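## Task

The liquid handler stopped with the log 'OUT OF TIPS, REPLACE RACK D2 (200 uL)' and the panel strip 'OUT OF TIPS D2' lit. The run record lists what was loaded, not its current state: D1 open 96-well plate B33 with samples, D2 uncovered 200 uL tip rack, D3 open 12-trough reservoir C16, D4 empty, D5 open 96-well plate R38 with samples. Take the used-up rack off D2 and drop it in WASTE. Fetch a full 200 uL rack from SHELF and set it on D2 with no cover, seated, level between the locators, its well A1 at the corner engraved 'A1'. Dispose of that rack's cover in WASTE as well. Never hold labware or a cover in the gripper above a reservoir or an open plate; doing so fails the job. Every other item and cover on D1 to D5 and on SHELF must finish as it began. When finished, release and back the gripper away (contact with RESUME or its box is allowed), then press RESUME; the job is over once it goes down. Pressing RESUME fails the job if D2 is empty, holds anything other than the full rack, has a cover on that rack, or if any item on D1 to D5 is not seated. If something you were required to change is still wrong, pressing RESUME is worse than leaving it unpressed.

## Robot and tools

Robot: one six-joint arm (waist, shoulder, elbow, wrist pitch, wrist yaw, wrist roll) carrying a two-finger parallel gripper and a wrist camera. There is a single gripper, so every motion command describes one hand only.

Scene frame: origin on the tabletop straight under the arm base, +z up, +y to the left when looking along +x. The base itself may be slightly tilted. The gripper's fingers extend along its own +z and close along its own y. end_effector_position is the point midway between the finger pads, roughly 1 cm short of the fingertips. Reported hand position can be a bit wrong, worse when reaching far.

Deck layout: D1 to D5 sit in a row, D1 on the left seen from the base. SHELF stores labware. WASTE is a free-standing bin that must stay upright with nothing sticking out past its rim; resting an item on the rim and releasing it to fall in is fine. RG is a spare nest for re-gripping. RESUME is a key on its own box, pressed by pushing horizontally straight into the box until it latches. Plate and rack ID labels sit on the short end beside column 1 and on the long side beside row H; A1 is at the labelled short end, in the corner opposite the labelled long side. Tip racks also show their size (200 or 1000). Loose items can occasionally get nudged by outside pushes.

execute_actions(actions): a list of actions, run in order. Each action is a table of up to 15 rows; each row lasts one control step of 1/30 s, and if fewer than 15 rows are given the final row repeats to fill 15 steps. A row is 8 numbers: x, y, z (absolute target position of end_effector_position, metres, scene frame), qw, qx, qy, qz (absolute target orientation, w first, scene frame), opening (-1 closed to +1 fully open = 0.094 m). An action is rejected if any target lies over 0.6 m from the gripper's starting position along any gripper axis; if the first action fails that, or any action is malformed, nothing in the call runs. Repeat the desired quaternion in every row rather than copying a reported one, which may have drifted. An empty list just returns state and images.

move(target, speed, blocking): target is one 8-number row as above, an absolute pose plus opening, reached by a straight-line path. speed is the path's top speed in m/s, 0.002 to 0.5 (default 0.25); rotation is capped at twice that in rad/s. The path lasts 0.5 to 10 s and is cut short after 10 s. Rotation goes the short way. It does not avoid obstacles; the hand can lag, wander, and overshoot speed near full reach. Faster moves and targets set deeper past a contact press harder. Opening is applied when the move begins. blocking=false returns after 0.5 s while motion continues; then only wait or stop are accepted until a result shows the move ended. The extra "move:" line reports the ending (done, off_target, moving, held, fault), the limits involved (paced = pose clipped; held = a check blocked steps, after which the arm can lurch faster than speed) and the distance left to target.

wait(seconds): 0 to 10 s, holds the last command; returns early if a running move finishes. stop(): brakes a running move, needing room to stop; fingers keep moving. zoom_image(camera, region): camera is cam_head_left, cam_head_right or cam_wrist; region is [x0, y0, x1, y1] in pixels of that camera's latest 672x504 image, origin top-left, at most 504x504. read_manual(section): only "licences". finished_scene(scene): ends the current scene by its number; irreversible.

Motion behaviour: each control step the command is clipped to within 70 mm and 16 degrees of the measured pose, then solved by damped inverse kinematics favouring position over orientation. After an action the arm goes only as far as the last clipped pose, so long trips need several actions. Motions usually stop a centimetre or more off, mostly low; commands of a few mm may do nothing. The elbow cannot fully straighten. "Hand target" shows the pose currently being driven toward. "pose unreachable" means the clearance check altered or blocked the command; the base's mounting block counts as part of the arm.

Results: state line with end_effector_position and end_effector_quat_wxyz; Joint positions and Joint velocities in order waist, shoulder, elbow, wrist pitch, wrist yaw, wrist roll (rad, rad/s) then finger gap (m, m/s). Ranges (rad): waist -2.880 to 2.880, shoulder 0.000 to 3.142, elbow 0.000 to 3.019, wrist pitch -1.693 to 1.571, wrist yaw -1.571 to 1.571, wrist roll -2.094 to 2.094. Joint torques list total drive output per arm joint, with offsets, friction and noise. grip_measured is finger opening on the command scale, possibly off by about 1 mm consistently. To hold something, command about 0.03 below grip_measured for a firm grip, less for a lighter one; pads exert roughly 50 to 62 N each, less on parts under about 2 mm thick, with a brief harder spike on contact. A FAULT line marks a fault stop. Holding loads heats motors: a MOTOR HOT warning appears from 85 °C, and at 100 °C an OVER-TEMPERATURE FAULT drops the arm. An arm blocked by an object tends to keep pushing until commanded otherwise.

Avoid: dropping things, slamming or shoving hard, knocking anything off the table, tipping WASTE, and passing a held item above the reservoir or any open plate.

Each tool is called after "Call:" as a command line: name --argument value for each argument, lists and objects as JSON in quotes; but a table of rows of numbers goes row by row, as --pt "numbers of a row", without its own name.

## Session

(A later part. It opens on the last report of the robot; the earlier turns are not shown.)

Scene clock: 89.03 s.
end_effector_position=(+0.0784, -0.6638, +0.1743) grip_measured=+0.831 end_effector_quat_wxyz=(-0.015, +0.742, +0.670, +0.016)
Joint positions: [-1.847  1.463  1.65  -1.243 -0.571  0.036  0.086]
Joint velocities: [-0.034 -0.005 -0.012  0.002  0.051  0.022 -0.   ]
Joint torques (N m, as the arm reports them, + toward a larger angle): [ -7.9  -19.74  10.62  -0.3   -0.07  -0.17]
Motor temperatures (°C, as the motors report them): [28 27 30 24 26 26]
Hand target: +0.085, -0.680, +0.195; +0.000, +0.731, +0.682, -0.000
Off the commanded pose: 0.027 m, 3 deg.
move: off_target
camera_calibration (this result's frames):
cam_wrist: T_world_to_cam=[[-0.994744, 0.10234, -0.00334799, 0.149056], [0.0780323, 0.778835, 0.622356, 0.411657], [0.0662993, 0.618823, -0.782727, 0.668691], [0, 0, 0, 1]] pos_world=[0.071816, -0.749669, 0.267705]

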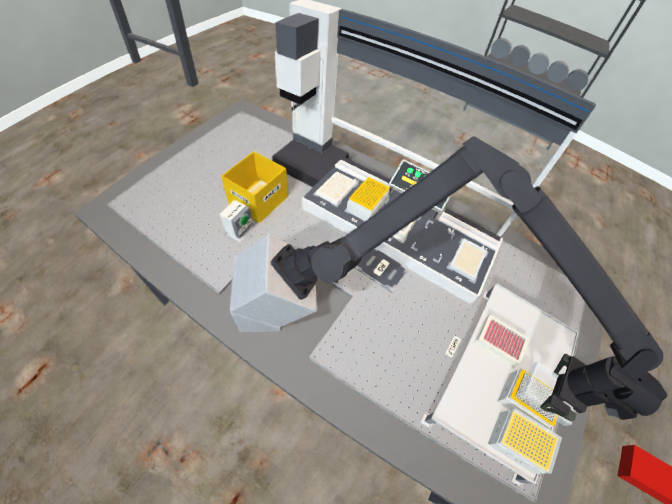

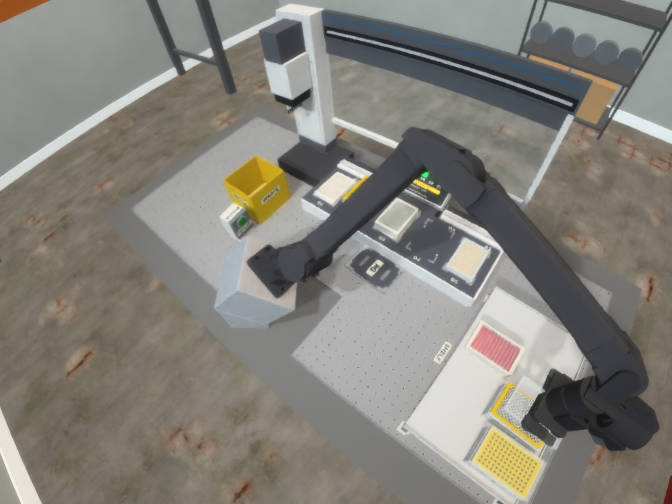

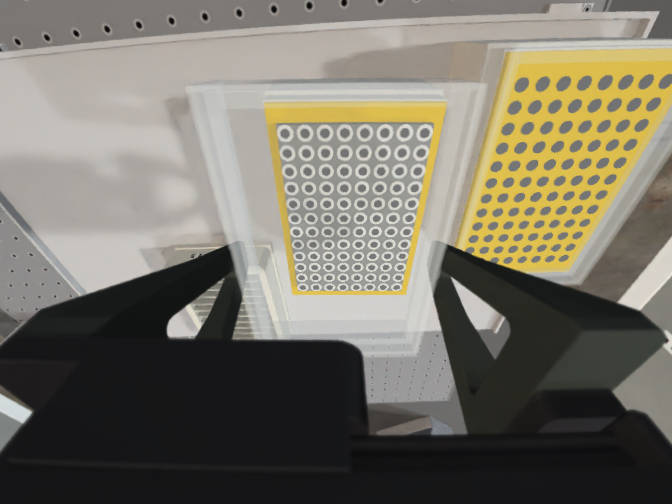

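Call:
move --target '[0.04,-0.64,0.21,0,0.72,0.694,0,0.79]' --speed 0.15

Call:
move --target '[0.04,-0.37,0.17,0,0.72,0.694,0,0.79]'

Call:
move --target '[0.24,-0.31,0.11,0,0.72,0.694,0,0.79]' --speed 0.2

Scene clock: 110.63 s.
end_effector_position=(+0.0397, -0.6450, +0.2134) grip_measured=+0.831 end_effector_quat_wxyz=(+0.002, +0.725, +0.689, -0.004)
Joint positions: [-1.971  1.397  1.573 -1.243 -0.63  -0.112  0.086]
Joint velocities: [-0.015 -0.005  0.002  0.037  0.037 -0.11   0.   ]
Joint torques (N m, as the arm reports them, + toward a larger angle): [ -7.1  -17.02   5.96   0.18  -0.05  -0.16]
Motor temperatures (°C, as the motors report them): [28 28 32 24 26 26]
Hand target: +0.040, -0.640, +0.211; +0.002, +0.720, +0.694, +0.000
Off the commanded pose: 0.006 m, 1 deg.
move: done
camera_calibration (this result's frames):
cam_wrist: T_world_to_cam=[[-0.998747, 0.0500141, -0.00161035, 0.0748385], [0.0397712, 0.812911, 0.581028, 0.408001], [0.0303686, 0.580236, -0.813882, 0.673425], [0, 0, 0, 1]] pos_world=[0.0380671, -0.726157, 0.31115]

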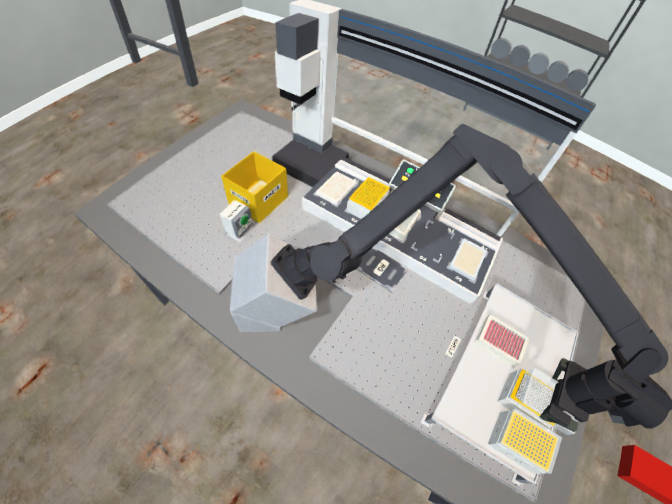

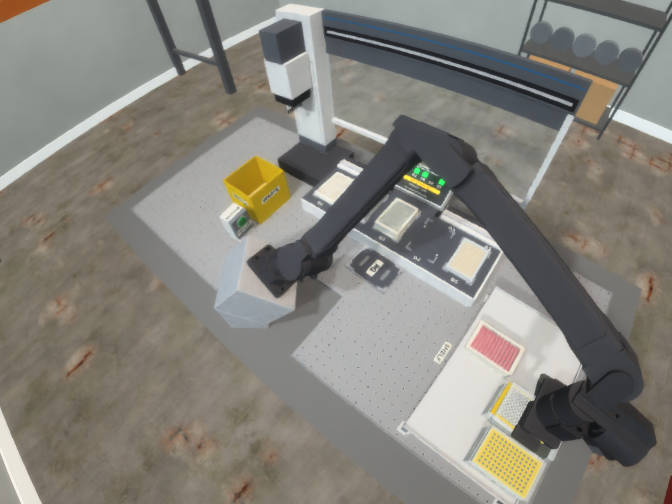

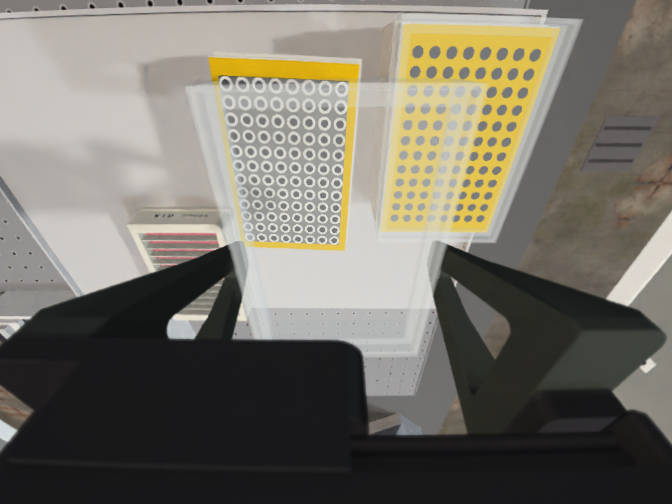

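Scene clock: 112.13 s.
end_effector_position=(+0.0486, -0.3697, +0.1711) grip_measured=+0.831 end_effector_quat_wxyz=(-0.002, +0.724, +0.690, +0.004)
Joint positions: [-1.996  0.816  0.692 -0.982 -0.645 -0.154  0.086]
Joint velocities: [-0.005 -0.005 -0.027  0.012 -0.037 -0.022  0.   ]
Joint torques (N m, as the arm reports them, + toward a larger angle): [-2.87 -5.91  5.73  0.36 -0.05 -0.14]
Motor temperatures (°C, as the motors report them): [28 28 32 24 26 26]
Hand target: +0.046, -0.369, +0.171; +0.000, +0.720, +0.694, -0.000
Off the commanded pose: 0.009 m, 1 deg.
move: done
camera_calibration (this result's frames):
cam_wrist: T_world_to_cam=[[-0.99885, 0.0474631, -0.00683444, 0.0698552], [0.0341043, 0.80333, 0.594556, 0.202907], [0.0337098, 0.593639, -0.804025, 0.482159], [0, 0, 0, 1]] pos_world=[0.0466014, -0.452545, 0.267506]

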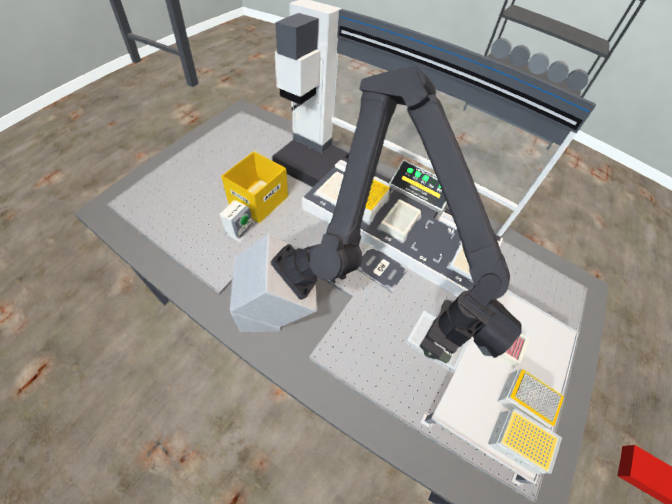

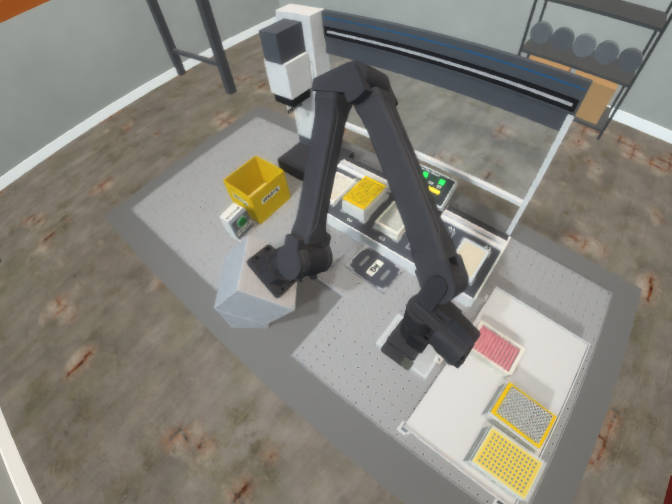

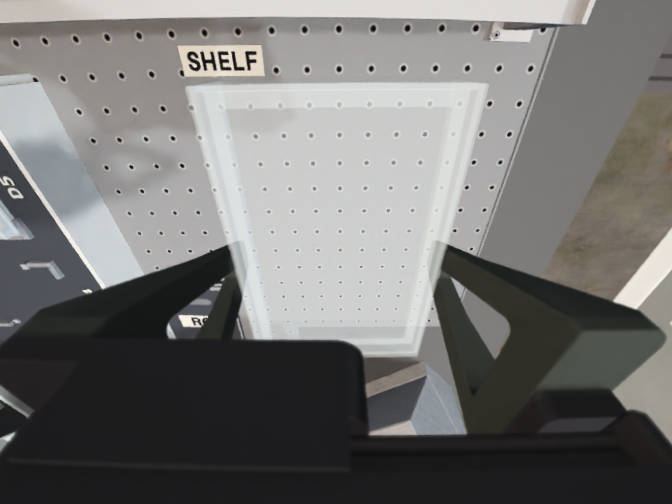

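Scene clock: 113.80 s.
end_effector_position=(+0.2379, -0.3085, +0.1107) grip_measured=+0.831 end_effector_quat_wxyz=(-0.006, +0.711, +0.703, -0.001)
Joint positions: [-0.985  0.702  0.63  -0.732 -0.004  0.669  0.086]
Joint velocities: [-0.005  0.005  0.002  0.002 -0.022  0.051  0.   ]
Joint torques (N m, as the arm reports them, + toward a larger angle): [-0.07 -7.13  6.75  0.48  0.28  0.12]
Motor temperatures (°C, as the motors report them): [28 28 32 24 26 26]
Hand target: +0.239, -0.311, +0.107; -0.008, +0.716, +0.698, -0.002
Off the commanded pose: 0.003 m, 2 deg.
move: done
camera_calibration (this result's frames):
cam_wrist: T_world_to_cam=[[-0.999912, 0.0112424, 0.00704412, 0.243173], [0.0132281, 0.804246, 0.59415, 0.18844], [0.0010145, 0.594191, -0.804323, 0.398864], [0, 0, 0, 1]] pos_world=[0.240255, -0.391287, 0.207141]

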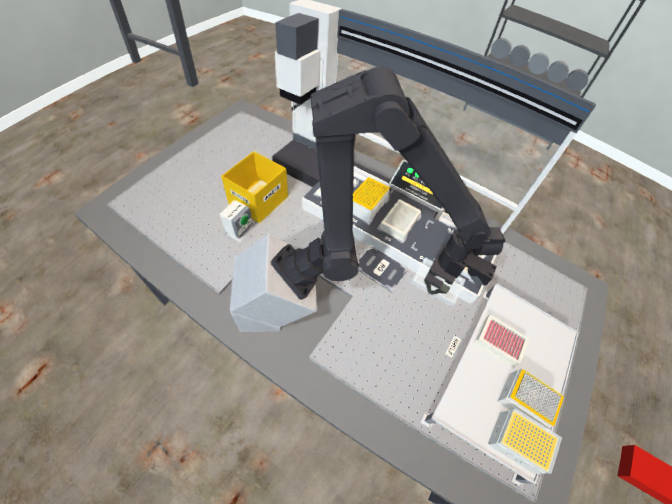

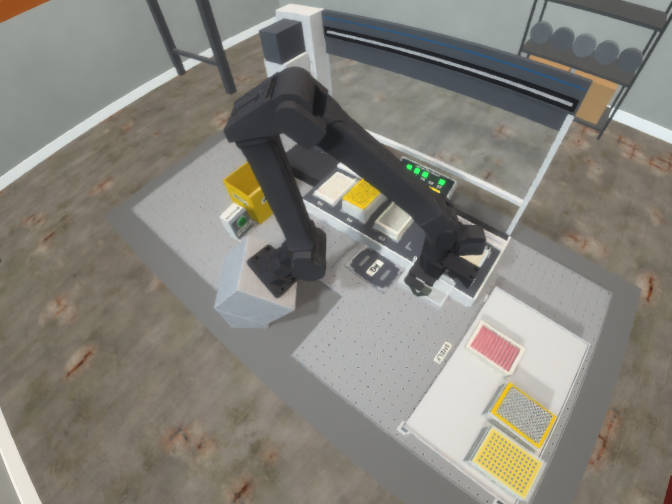

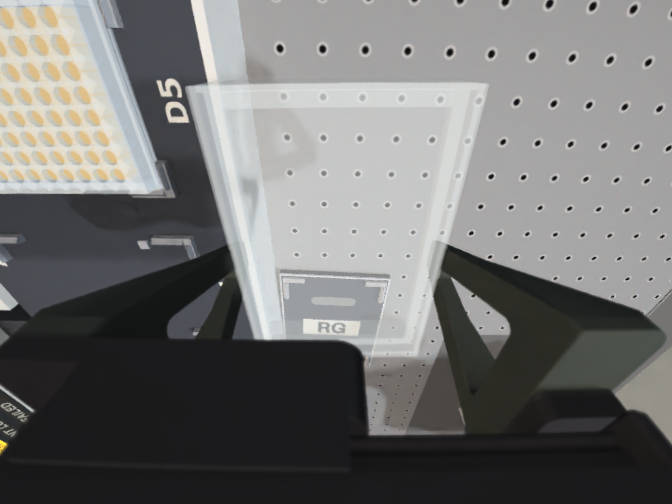

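Call:
move --target '[0.235,0.0,0.13,0,0.383,0.924,0,0.79]'

Call:
move --target '[0.225,0.2,0.21,0,-0.383,0.924,0,0.79]' --speed 0.35

Call:
move --target '[0.265,0.35,0.21,0,-0.69,0.724,0,0.79]' --speed 0.3

Scene clock: 125.33 s.
end_effector_position=(+0.2257, -0.0040, +0.1262) grip_measured=+0.831 end_effector_quat_wxyz=(-0.008, +0.366, +0.930, -0.014)
Joint positions: [ 0.485  0.992  0.349 -0.863  0.778  1.29   0.086]
Joint velocities: [ 0.005 -0.024  0.002  0.007  0.022  0.081  0.   ]
Joint torques (N m, as the arm reports them, + toward a larger angle): [ 2.64 -1.08  6.34 -0.18  0.29  0.12]
Motor temperatures (°C, as the motors report them): [27 27 31 24 27 26]
Hand target: +0.234, -0.003, +0.130; -0.003, +0.377, +0.926, -0.010
Off the commanded pose: 0.011 m, 3 deg.
move: off_target
camera_calibration (this result's frames):
cam_wrist: T_world_to_cam=[[-0.681048, -0.731671, 0.0288289, 0.149723], [-0.578388, 0.56168, 0.591594, 0.0674319], [-0.449045, 0.386229, -0.805721, 0.331299], [0, 0, 0, 1]] pos_world=[0.289739, -0.0562847, 0.222726]

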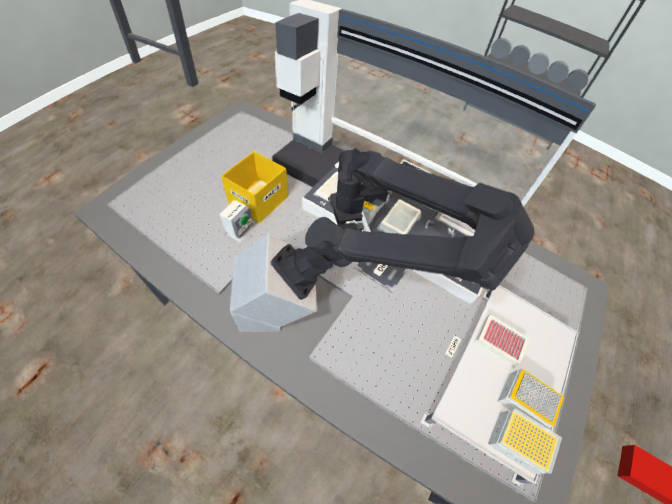

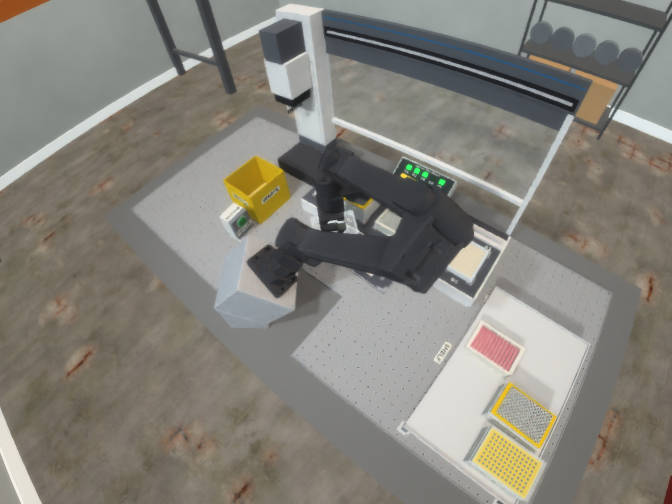

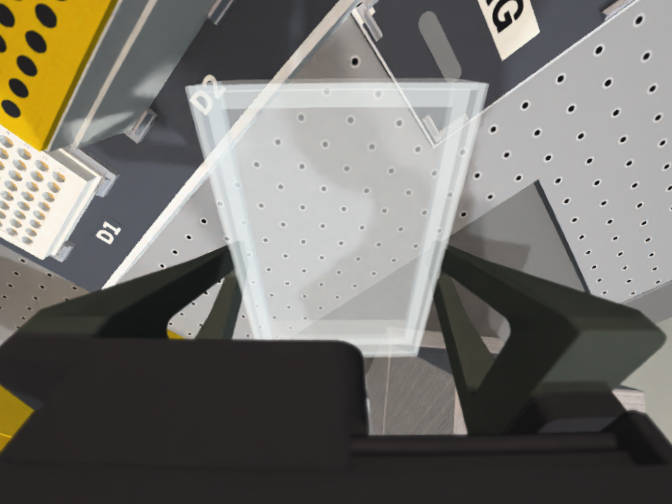

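Scene clock: 128.17 s.
end_effector_position=(+0.2192, +0.1837, +0.1978) grip_measured=+0.831 end_effector_quat_wxyz=(-0.007, -0.378, +0.926, -0.013)
Joint positions: [ 1.049  1.676  0.732 -1.07   0.69   0.511  0.086]
Joint velocities: [ 0.005 -0.024  0.007  0.022 -0.022 -0.037 -0.   ]
Joint torques (N m, as the arm reports them, + toward a larger angle): [ 7.88 -3.75  9.36 -0.37 -0.02 -0.13]
Motor temperatures (°C, as the motors report them): [27 27 31 24 27 26]
Hand target: +0.228, +0.197, +0.207; -0.001, -0.382, +0.924, -0.006
Off the commanded pose: 0.021 m, 2 deg.
move: off_target
camera_calibration (this result's frames):
cam_wrist: T_world_to_cam=[[0.700676, -0.713317, 0.015227, -0.0230083], [-0.574268, -0.551169, 0.605334, 0.116656], [-0.423403, -0.432888, -0.795826, 0.456471], [0, 0, 0, 1]] pos_world=[0.276384, 0.245486, 0.293006]

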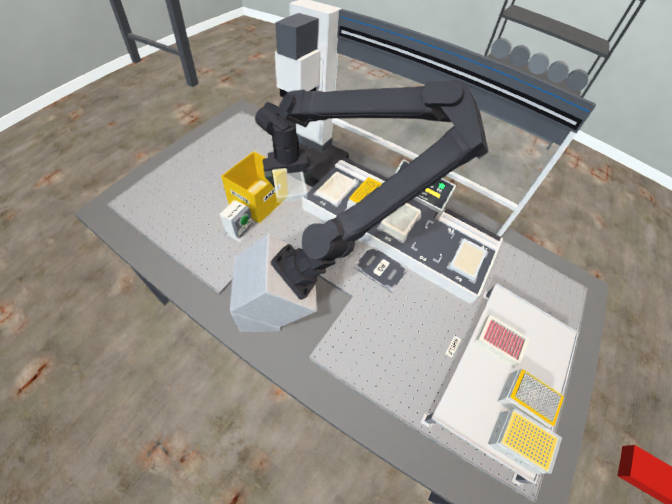

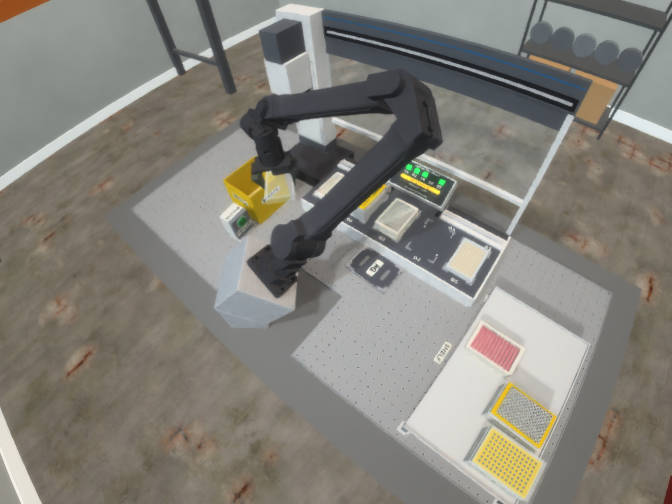

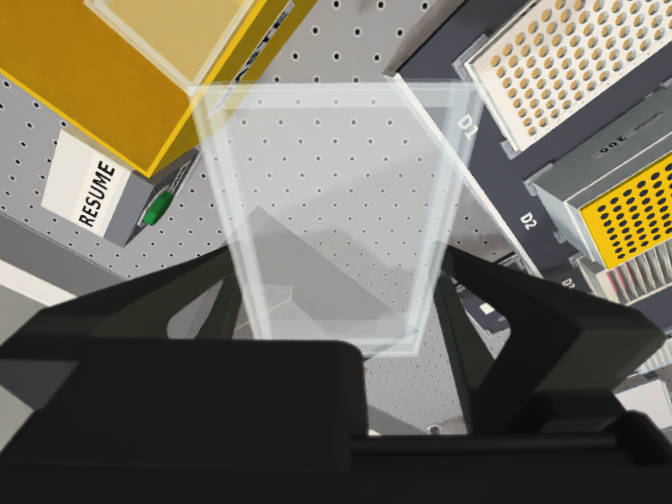

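Scene clock: 130.03 s.
end_effector_position=(+0.2619, +0.3354, +0.2003) grip_measured=+0.831 end_effector_quat_wxyz=(+0.006, +0.684, -0.729, +0.003)
Joint positions: [ 1.059  2.065  1.151 -1.089  0.679 -0.22   0.086]
Joint velocities: [-0.005 -0.005 -0.012  0.002  0.022 -0.081  0.001]
Joint torques (N m, as the arm reports them, + toward a larger angle): [11.74 -9.38  9.45 -0.32 -0.09 -0.14]
Motor temperatures (°C, as the motors report them): [28 27 31 24 27 26]
Hand target: +0.266, +0.350, +0.207; -0.000, +0.690, -0.724, -0.000
Off the commanded pose: 0.018 m, 1 deg.
move: off_target
camera_calibration (this result's frames):
cam_wrist: T_world_to_cam=[[0.997975, -0.0631539, -0.00762448, -0.236056], [-0.0460481, -0.799904, 0.598358, 0.169727], [-0.0438875, -0.596795, -0.801192, 0.498903], [0, 0, 0, 1]] pos_world=[0.265289, 0.418601, 0.29636]

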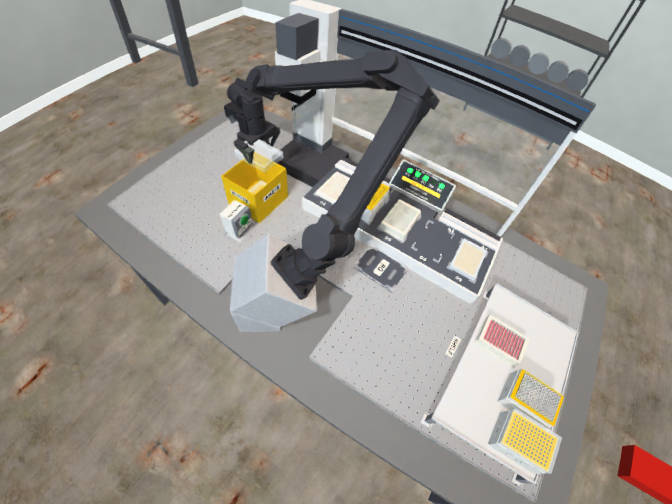

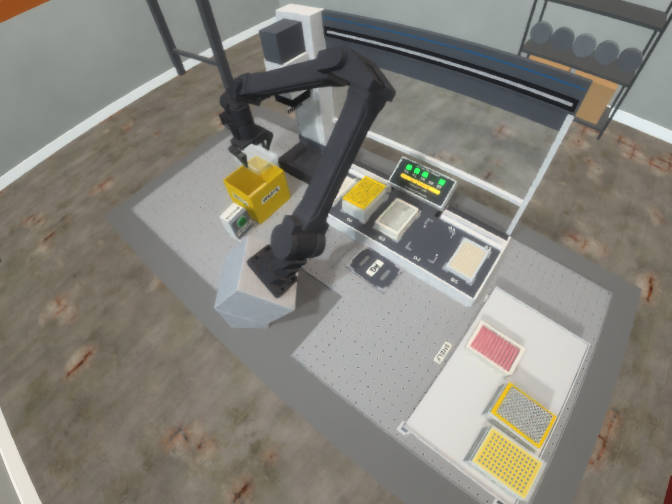

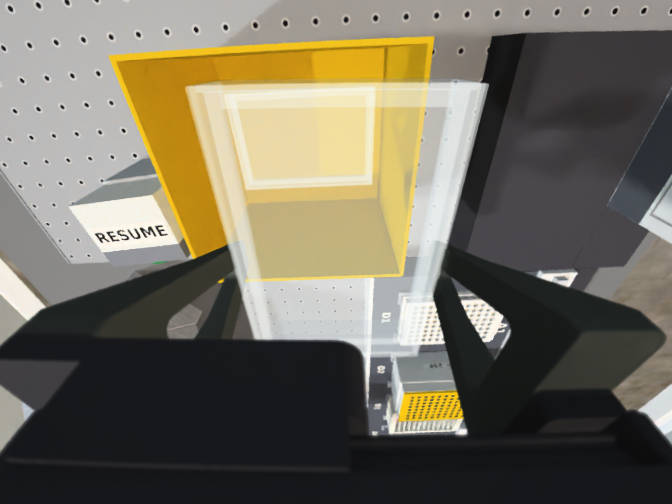

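Call:
move --target '[0.224,0.332,0.115,0,-0.7,0.714,0,0.79]' --speed 0.15

Scene clock: 135.87 s.
end_effector_position=(+0.2249, +0.3357, +0.1283) grip_measured=+0.831 end_effector_quat_wxyz=(-0.011, +0.696, -0.718, -0.004)
Joint positions: [ 1.018  2.14   1.    -0.784  0.699 -0.331  0.086]
Joint velocities: [ 0.005  0.005  0.002 -0.012  0.022 -0.066 -0.   ]
Joint torques (N m, as the arm reports them, + toward a larger angle): [ 9.26 -9.71  4.82  0.54  0.16 -0.15]
Motor temperatures (°C, as the motors report them): [28 27 32 24 27 26]
Hand target: +0.222, +0.330, +0.116; -0.000, +0.700, -0.714, -0.001
Off the commanded pose: 0.014 m, 1 deg.
move: off_target
camera_calibration (this result's frames):
cam_wrist: T_world_to_cam=[[0.999492, -0.0311887, 0.00652521, -0.212568], [-0.029333, -0.82062, 0.57072, 0.218123], [-0.0124453, -0.570622, -0.821119, 0.426468], [0, 0, 0, 1]] pos_world=[0.224166, 0.415718, 0.227081]

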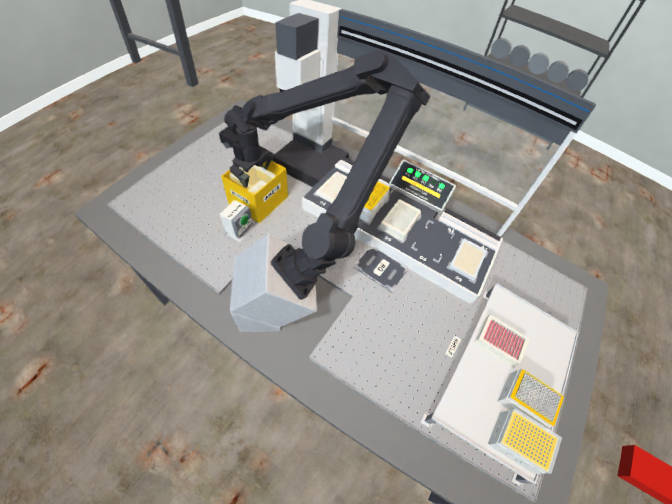

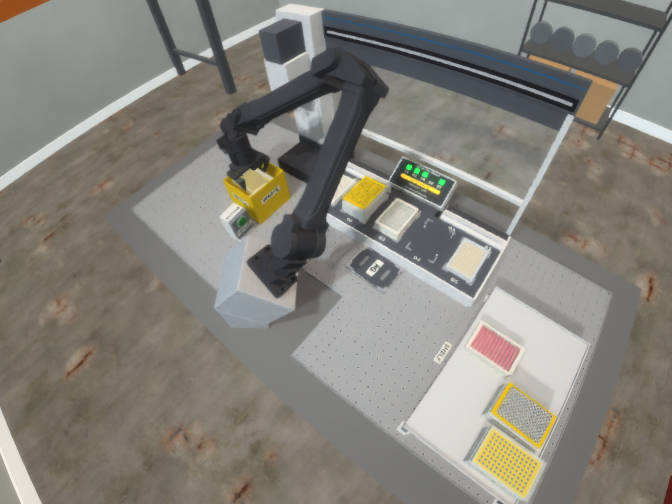

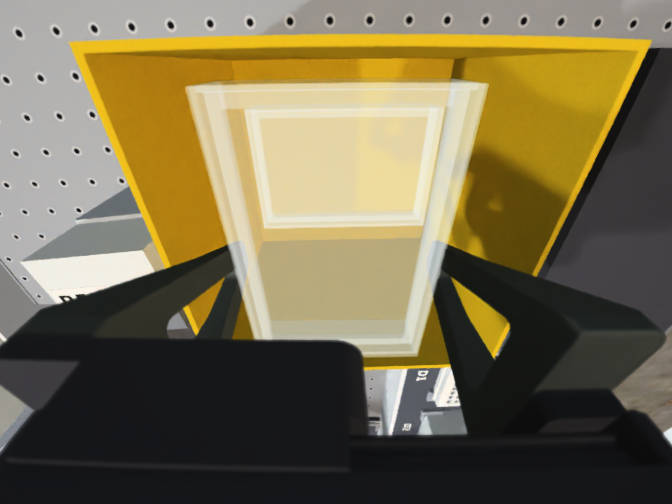

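Call:
execute_actions --actions '[[[0.226,0.332,0.11,0,-0.7,0.714,0,0.79],[0.227,0.332,0.106,0,-0.7,0.714,0,0.79],[0.228,0.332,0.102,0,-0.7,0.714,0,0.79],[0.229,0.333,0.098,0,-0.7,0.714,0,0.79],[0.23,0.333,0.094,0,-0.7,0.714,0,0.79]],[[0.23,0.333,0.094,0,-0.7,0.714,0,1]]]'

Call:
move --target '[0.235,0.335,0.21,0,-0.7,0.714,0,1]'

Call:
move --target '[0.41,0.015,0.19,0,0,1,0,1]' --speed 0.35

Scene clock: 141.37 s.
end_effector_position=(+0.2358, +0.3377, +0.1086) grip_measured=+1.000 end_effector_quat_wxyz=(-0.013, +0.694, -0.720, -0.004)
Joint positions: [ 0.971  2.162  1.    -0.718  0.715 -0.388  0.094]
Joint velocities: [-0.005 -0.015  0.007  0.012  0.007  0.022  0.   ]
Joint torques (N m, as the arm reports them, + toward a larger angle): [ 9.53 -9.34  4.58  0.49  0.17 -0.13]
Motor temperatures (°C, as the motors report them): [28 27 31 24 26 26]
Hand target: +0.230, +0.332, +0.095; +0.000, +0.700, -0.714, +0.000
Off the commanded pose: 0.016 m, 2 deg.
camera_calibration (this result's frames):
cam_wrist: T_world_to_cam=[[0.999263, -0.0372721, 0.00918064, -0.221418], [-0.0358922, -0.822425, 0.567741, 0.233852], [-0.0136105, -0.567652, -0.823156, 0.411053], [0, 0, 0, 1]] pos_world=[0.235243, 0.417407, 0.207626]

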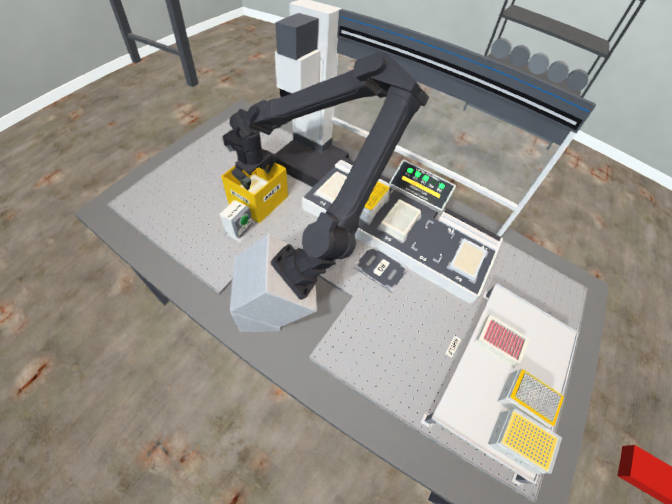

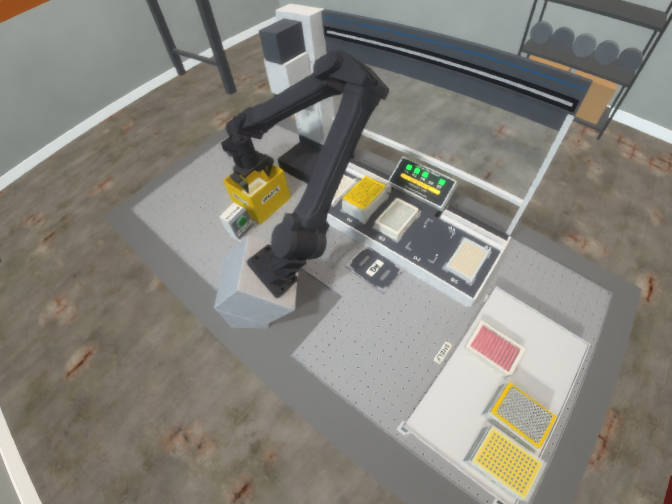

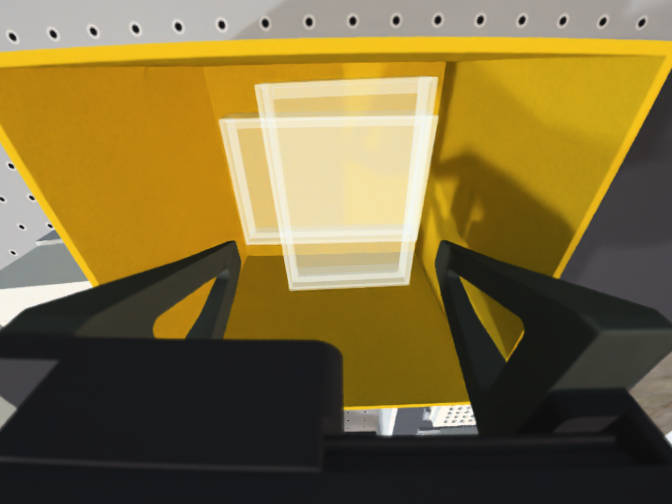

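Scene clock: 142.30 s.
end_effector_position=(+0.2295, +0.3286, +0.2058) grip_measured=+1.000 end_effector_quat_wxyz=(+0.002, +0.710, -0.704, +0.005)
Joint positions: [ 1.121  2.054  1.092 -1.079  0.661 -0.225  0.094]
Joint velocities: [-0.015 -0.005 -0.002 -0.012  0.022  0.007  0.   ]
Joint torques (N m, as the arm reports them, + toward a larger angle): [  9.51 -10.13   8.73  -0.28  -0.03   0.14]
Motor temperatures (°C, as the motors report them): [28 27 31 24 26 26]
Hand target: +0.237, +0.336, +0.209; +0.000, +0.700, -0.714, +0.002
Off the commanded pose: 0.009 m, 2 deg.
move: done
camera_calibration (this result's frames):
cam_wrist: T_world_to_cam=[[0.999967, 0.008034, 0.0012963, -0.229791], [0.00567838, -0.802941, 0.596031, 0.149089], [0.00582936, -0.596004, -0.802961, 0.486511], [0, 0, 0, 1]] pos_world=[0.226101, 0.411519, 0.302085]

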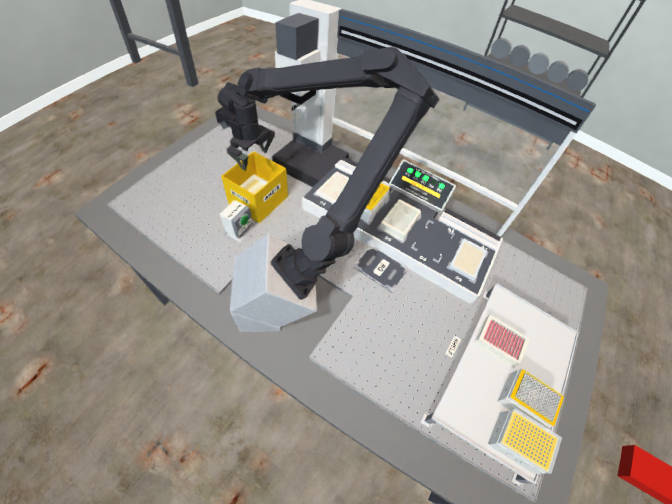

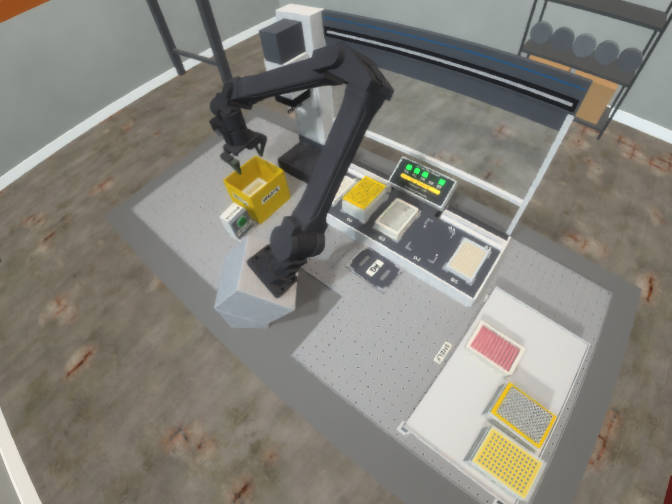

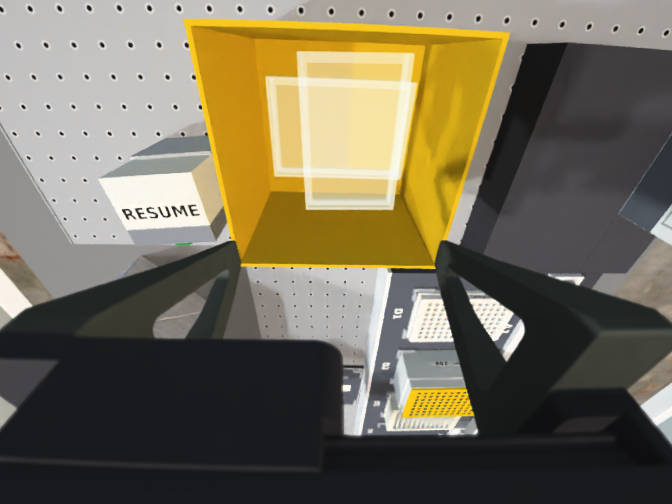

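Scene clock: 145.00 s.
end_effector_position=(+0.3974, +0.0217, +0.1899) grip_measured=+1.000 end_effector_quat_wxyz=(-0.007, -0.023, +1.000, +0.003)
Joint positions: [ 0.481  1.259  0.858 -1.069  0.76   0.466  0.094]
Joint velocities: [-0.015 -0.015 -0.002 -0.002 -0.051  0.007  0.   ]
Joint torques (N m, as the arm reports them, + toward a larger angle): [ 5.34 -5.83  7.34  0.42 -0.02  0.11]
Motor temperatures (°C, as the motors report them): [28 27 31 24 27 26]
Hand target: +0.408, +0.019, +0.192; -0.001, -0.001, +1.000, +0.007
Off the commanded pose: 0.014 m, 3 deg.
move: off_target
camera_calibration (this result's frames):
cam_wrist: T_world_to_cam=[[0.0455467, -0.998912, -0.0100634, 0.00805882], [-0.799829, -0.042501, 0.598722, 0.214348], [-0.598498, -0.0192208, -0.800894, 0.51716], [0, 0, 0, 1]] pos_world=[0.480594, 0.0271003, 0.285936]

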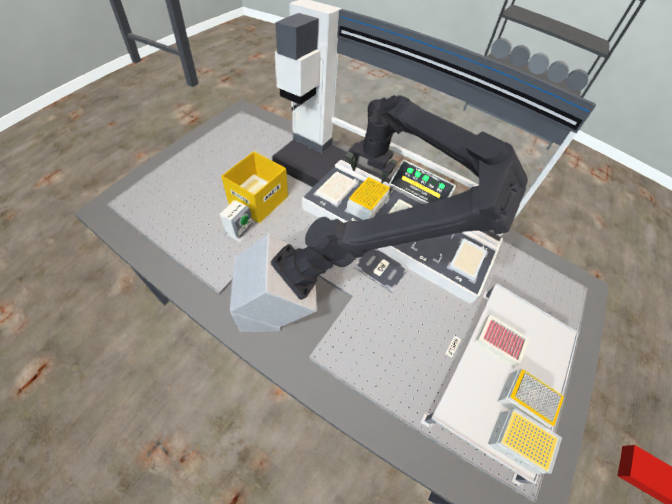

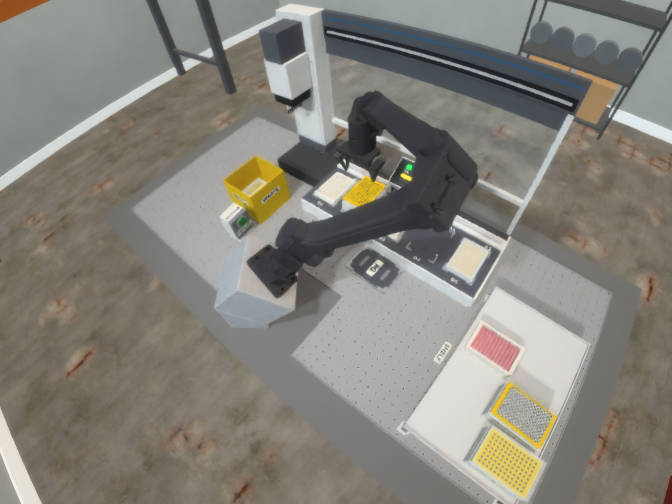

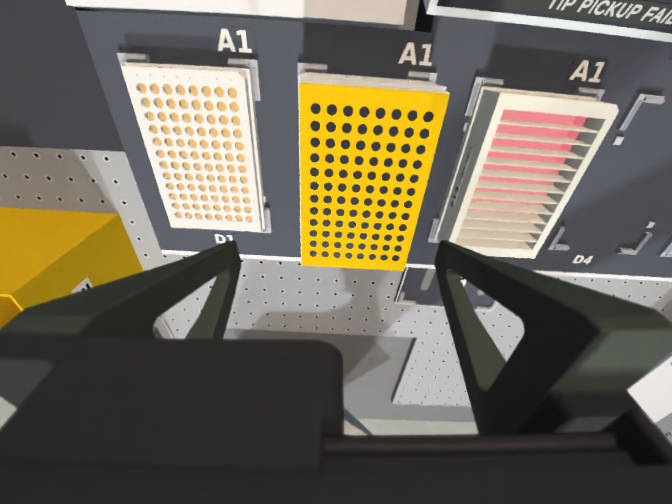

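Call:
move --target '[0.405,0.003,0.135,0,0.025,1,0,1]' --speed 0.12

Scene clock: 151.57 s.
end_effector_position=(+0.4110, +0.0027, +0.1440) grip_measured=+1.000 end_effector_quat_wxyz=(+0.009, +0.034, +0.999, +0.005)
Joint positions: [ 0.338  1.259  0.799 -0.835  0.743  0.36   0.094]
Joint velocities: [ 0.005 -0.005 -0.007  0.017  0.022 -0.022  0.   ]
Joint torques (N m, as the arm reports them, + toward a larger angle): [ 5.18 -6.51  4.3   0.47 -0.04 -0.15]
Motor temperatures (°C, as the motors report them): [28 26 31 24 26 26]
Hand target: +0.404, +0.003, +0.136; +0.000, +0.025, +1.000, +0.002
Off the commanded pose: 0.011 m, 2 deg.
move: off_target
camera_calibration (this result's frames):
cam_wrist: T_world_to_cam=[[-0.0686646, -0.997539, -0.0141476, 0.0355098], [-0.817993, 0.0481762, 0.573207, 0.262835], [-0.571115, 0.0509317, -0.819288, 0.479317], [0, 0, 0, 1]] pos_world=[0.491181, -0.00165234, 0.242542]

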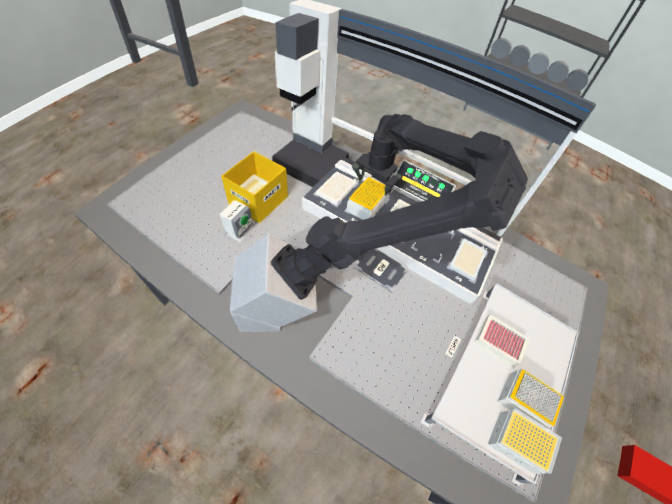

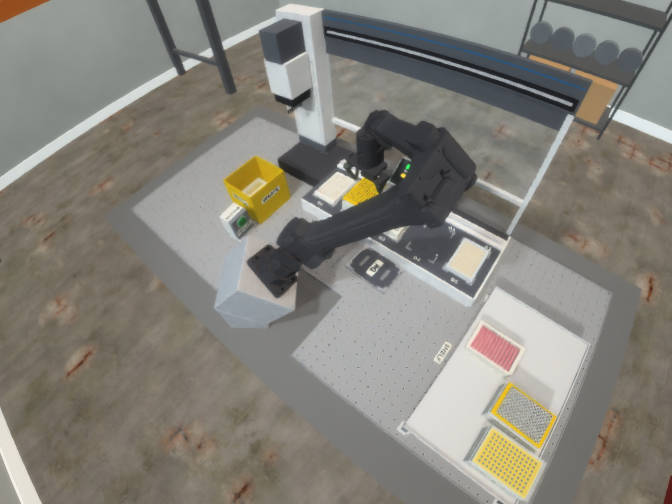

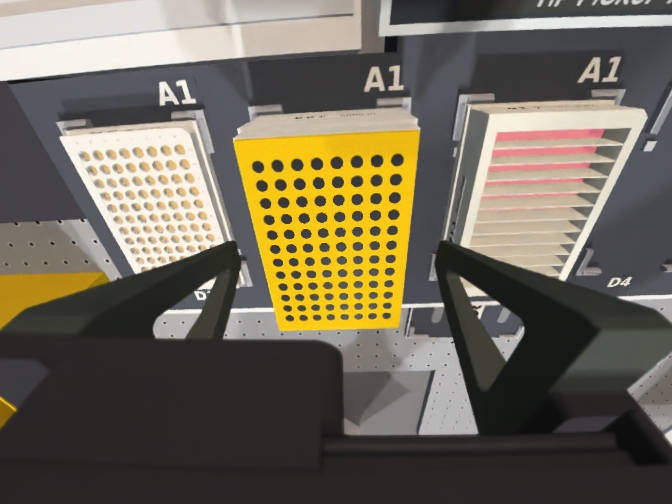

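Call:
execute_actions --actions '[[[0.403,0.005,0.134,0,0.015,1,0,1],[0.402,0.007,0.132,0,0.008,1,0,1],[0.401,0.009,0.13,0,0.002,1,0,1],[0.40,0.01,0.128,0,0.002,1,0,1],[0.399,0.011,0.126,0,0.002,1,0,1],[0.398,0.011,0.124,0,0.002,1,0,1],[0.397,0.011,0.122,0,0.002,1,0,1],[0.396,0.011,0.12,0,0.002,1,0,1]]]'

Scene clock: 154.83 s.
end_effector_position=(+0.4023, +0.0114, +0.1320) grip_measured=+1.000 end_effector_quat_wxyz=(+0.012, +0.011, +1.000, +0.006)
Joint positions: [ 0.338  1.277  0.762 -0.773  0.743  0.307  0.094]
Joint velocities: [-0.005 -0.005  0.012  0.042 -0.022  0.007  0.   ]
Joint torques (N m, as the arm reports them, + toward a larger angle): [ 4.76 -5.83  4.43  0.48  0.02 -0.15]
Motor temperatures (°C, as the motors report them): [28 26 31 24 26 26]
Hand target: +0.395, +0.011, +0.121; -0.000, +0.002, +1.000, +0.000
Off the commanded pose: 0.014 m, 2 deg.
camera_calibration (this result's frames):
cam_wrist: T_world_to_cam=[[-0.021464, -0.99966, -0.0148244, 0.0245288], [-0.822577, 0.0092301, 0.568579, 0.265081], [-0.568248, 0.0243982, -0.822495, 0.463634], [0, 0, 0, 1]] pos_world=[0.482035, 0.0107619, 0.230981]

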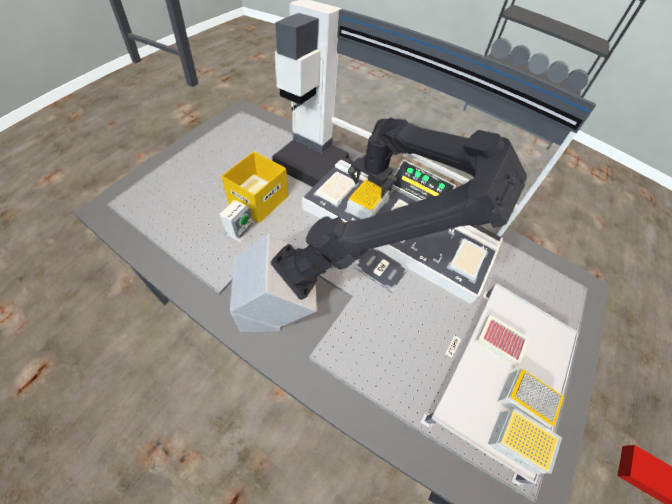

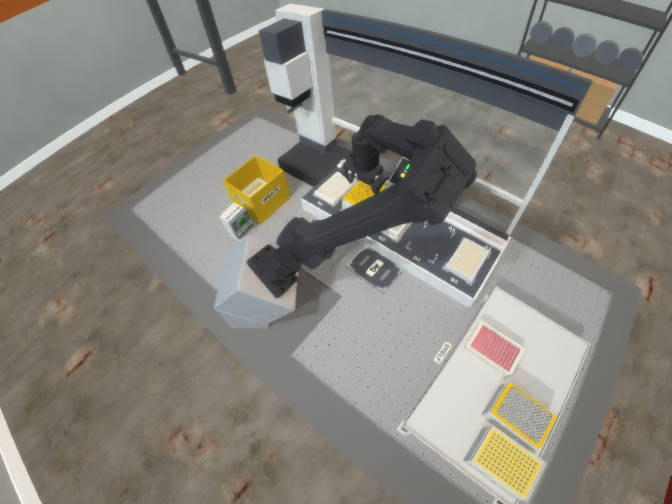

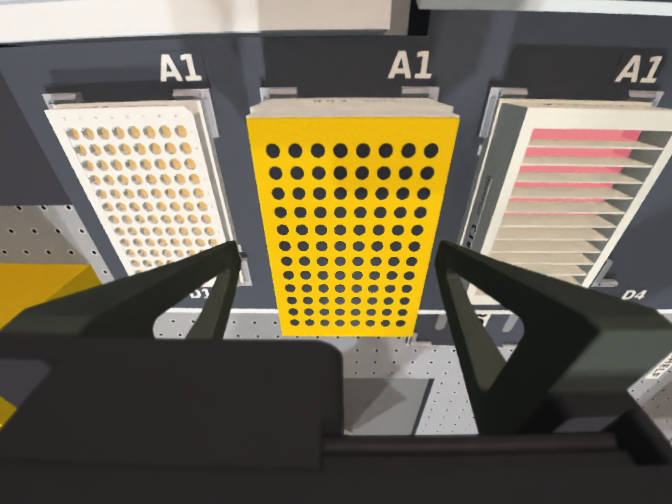

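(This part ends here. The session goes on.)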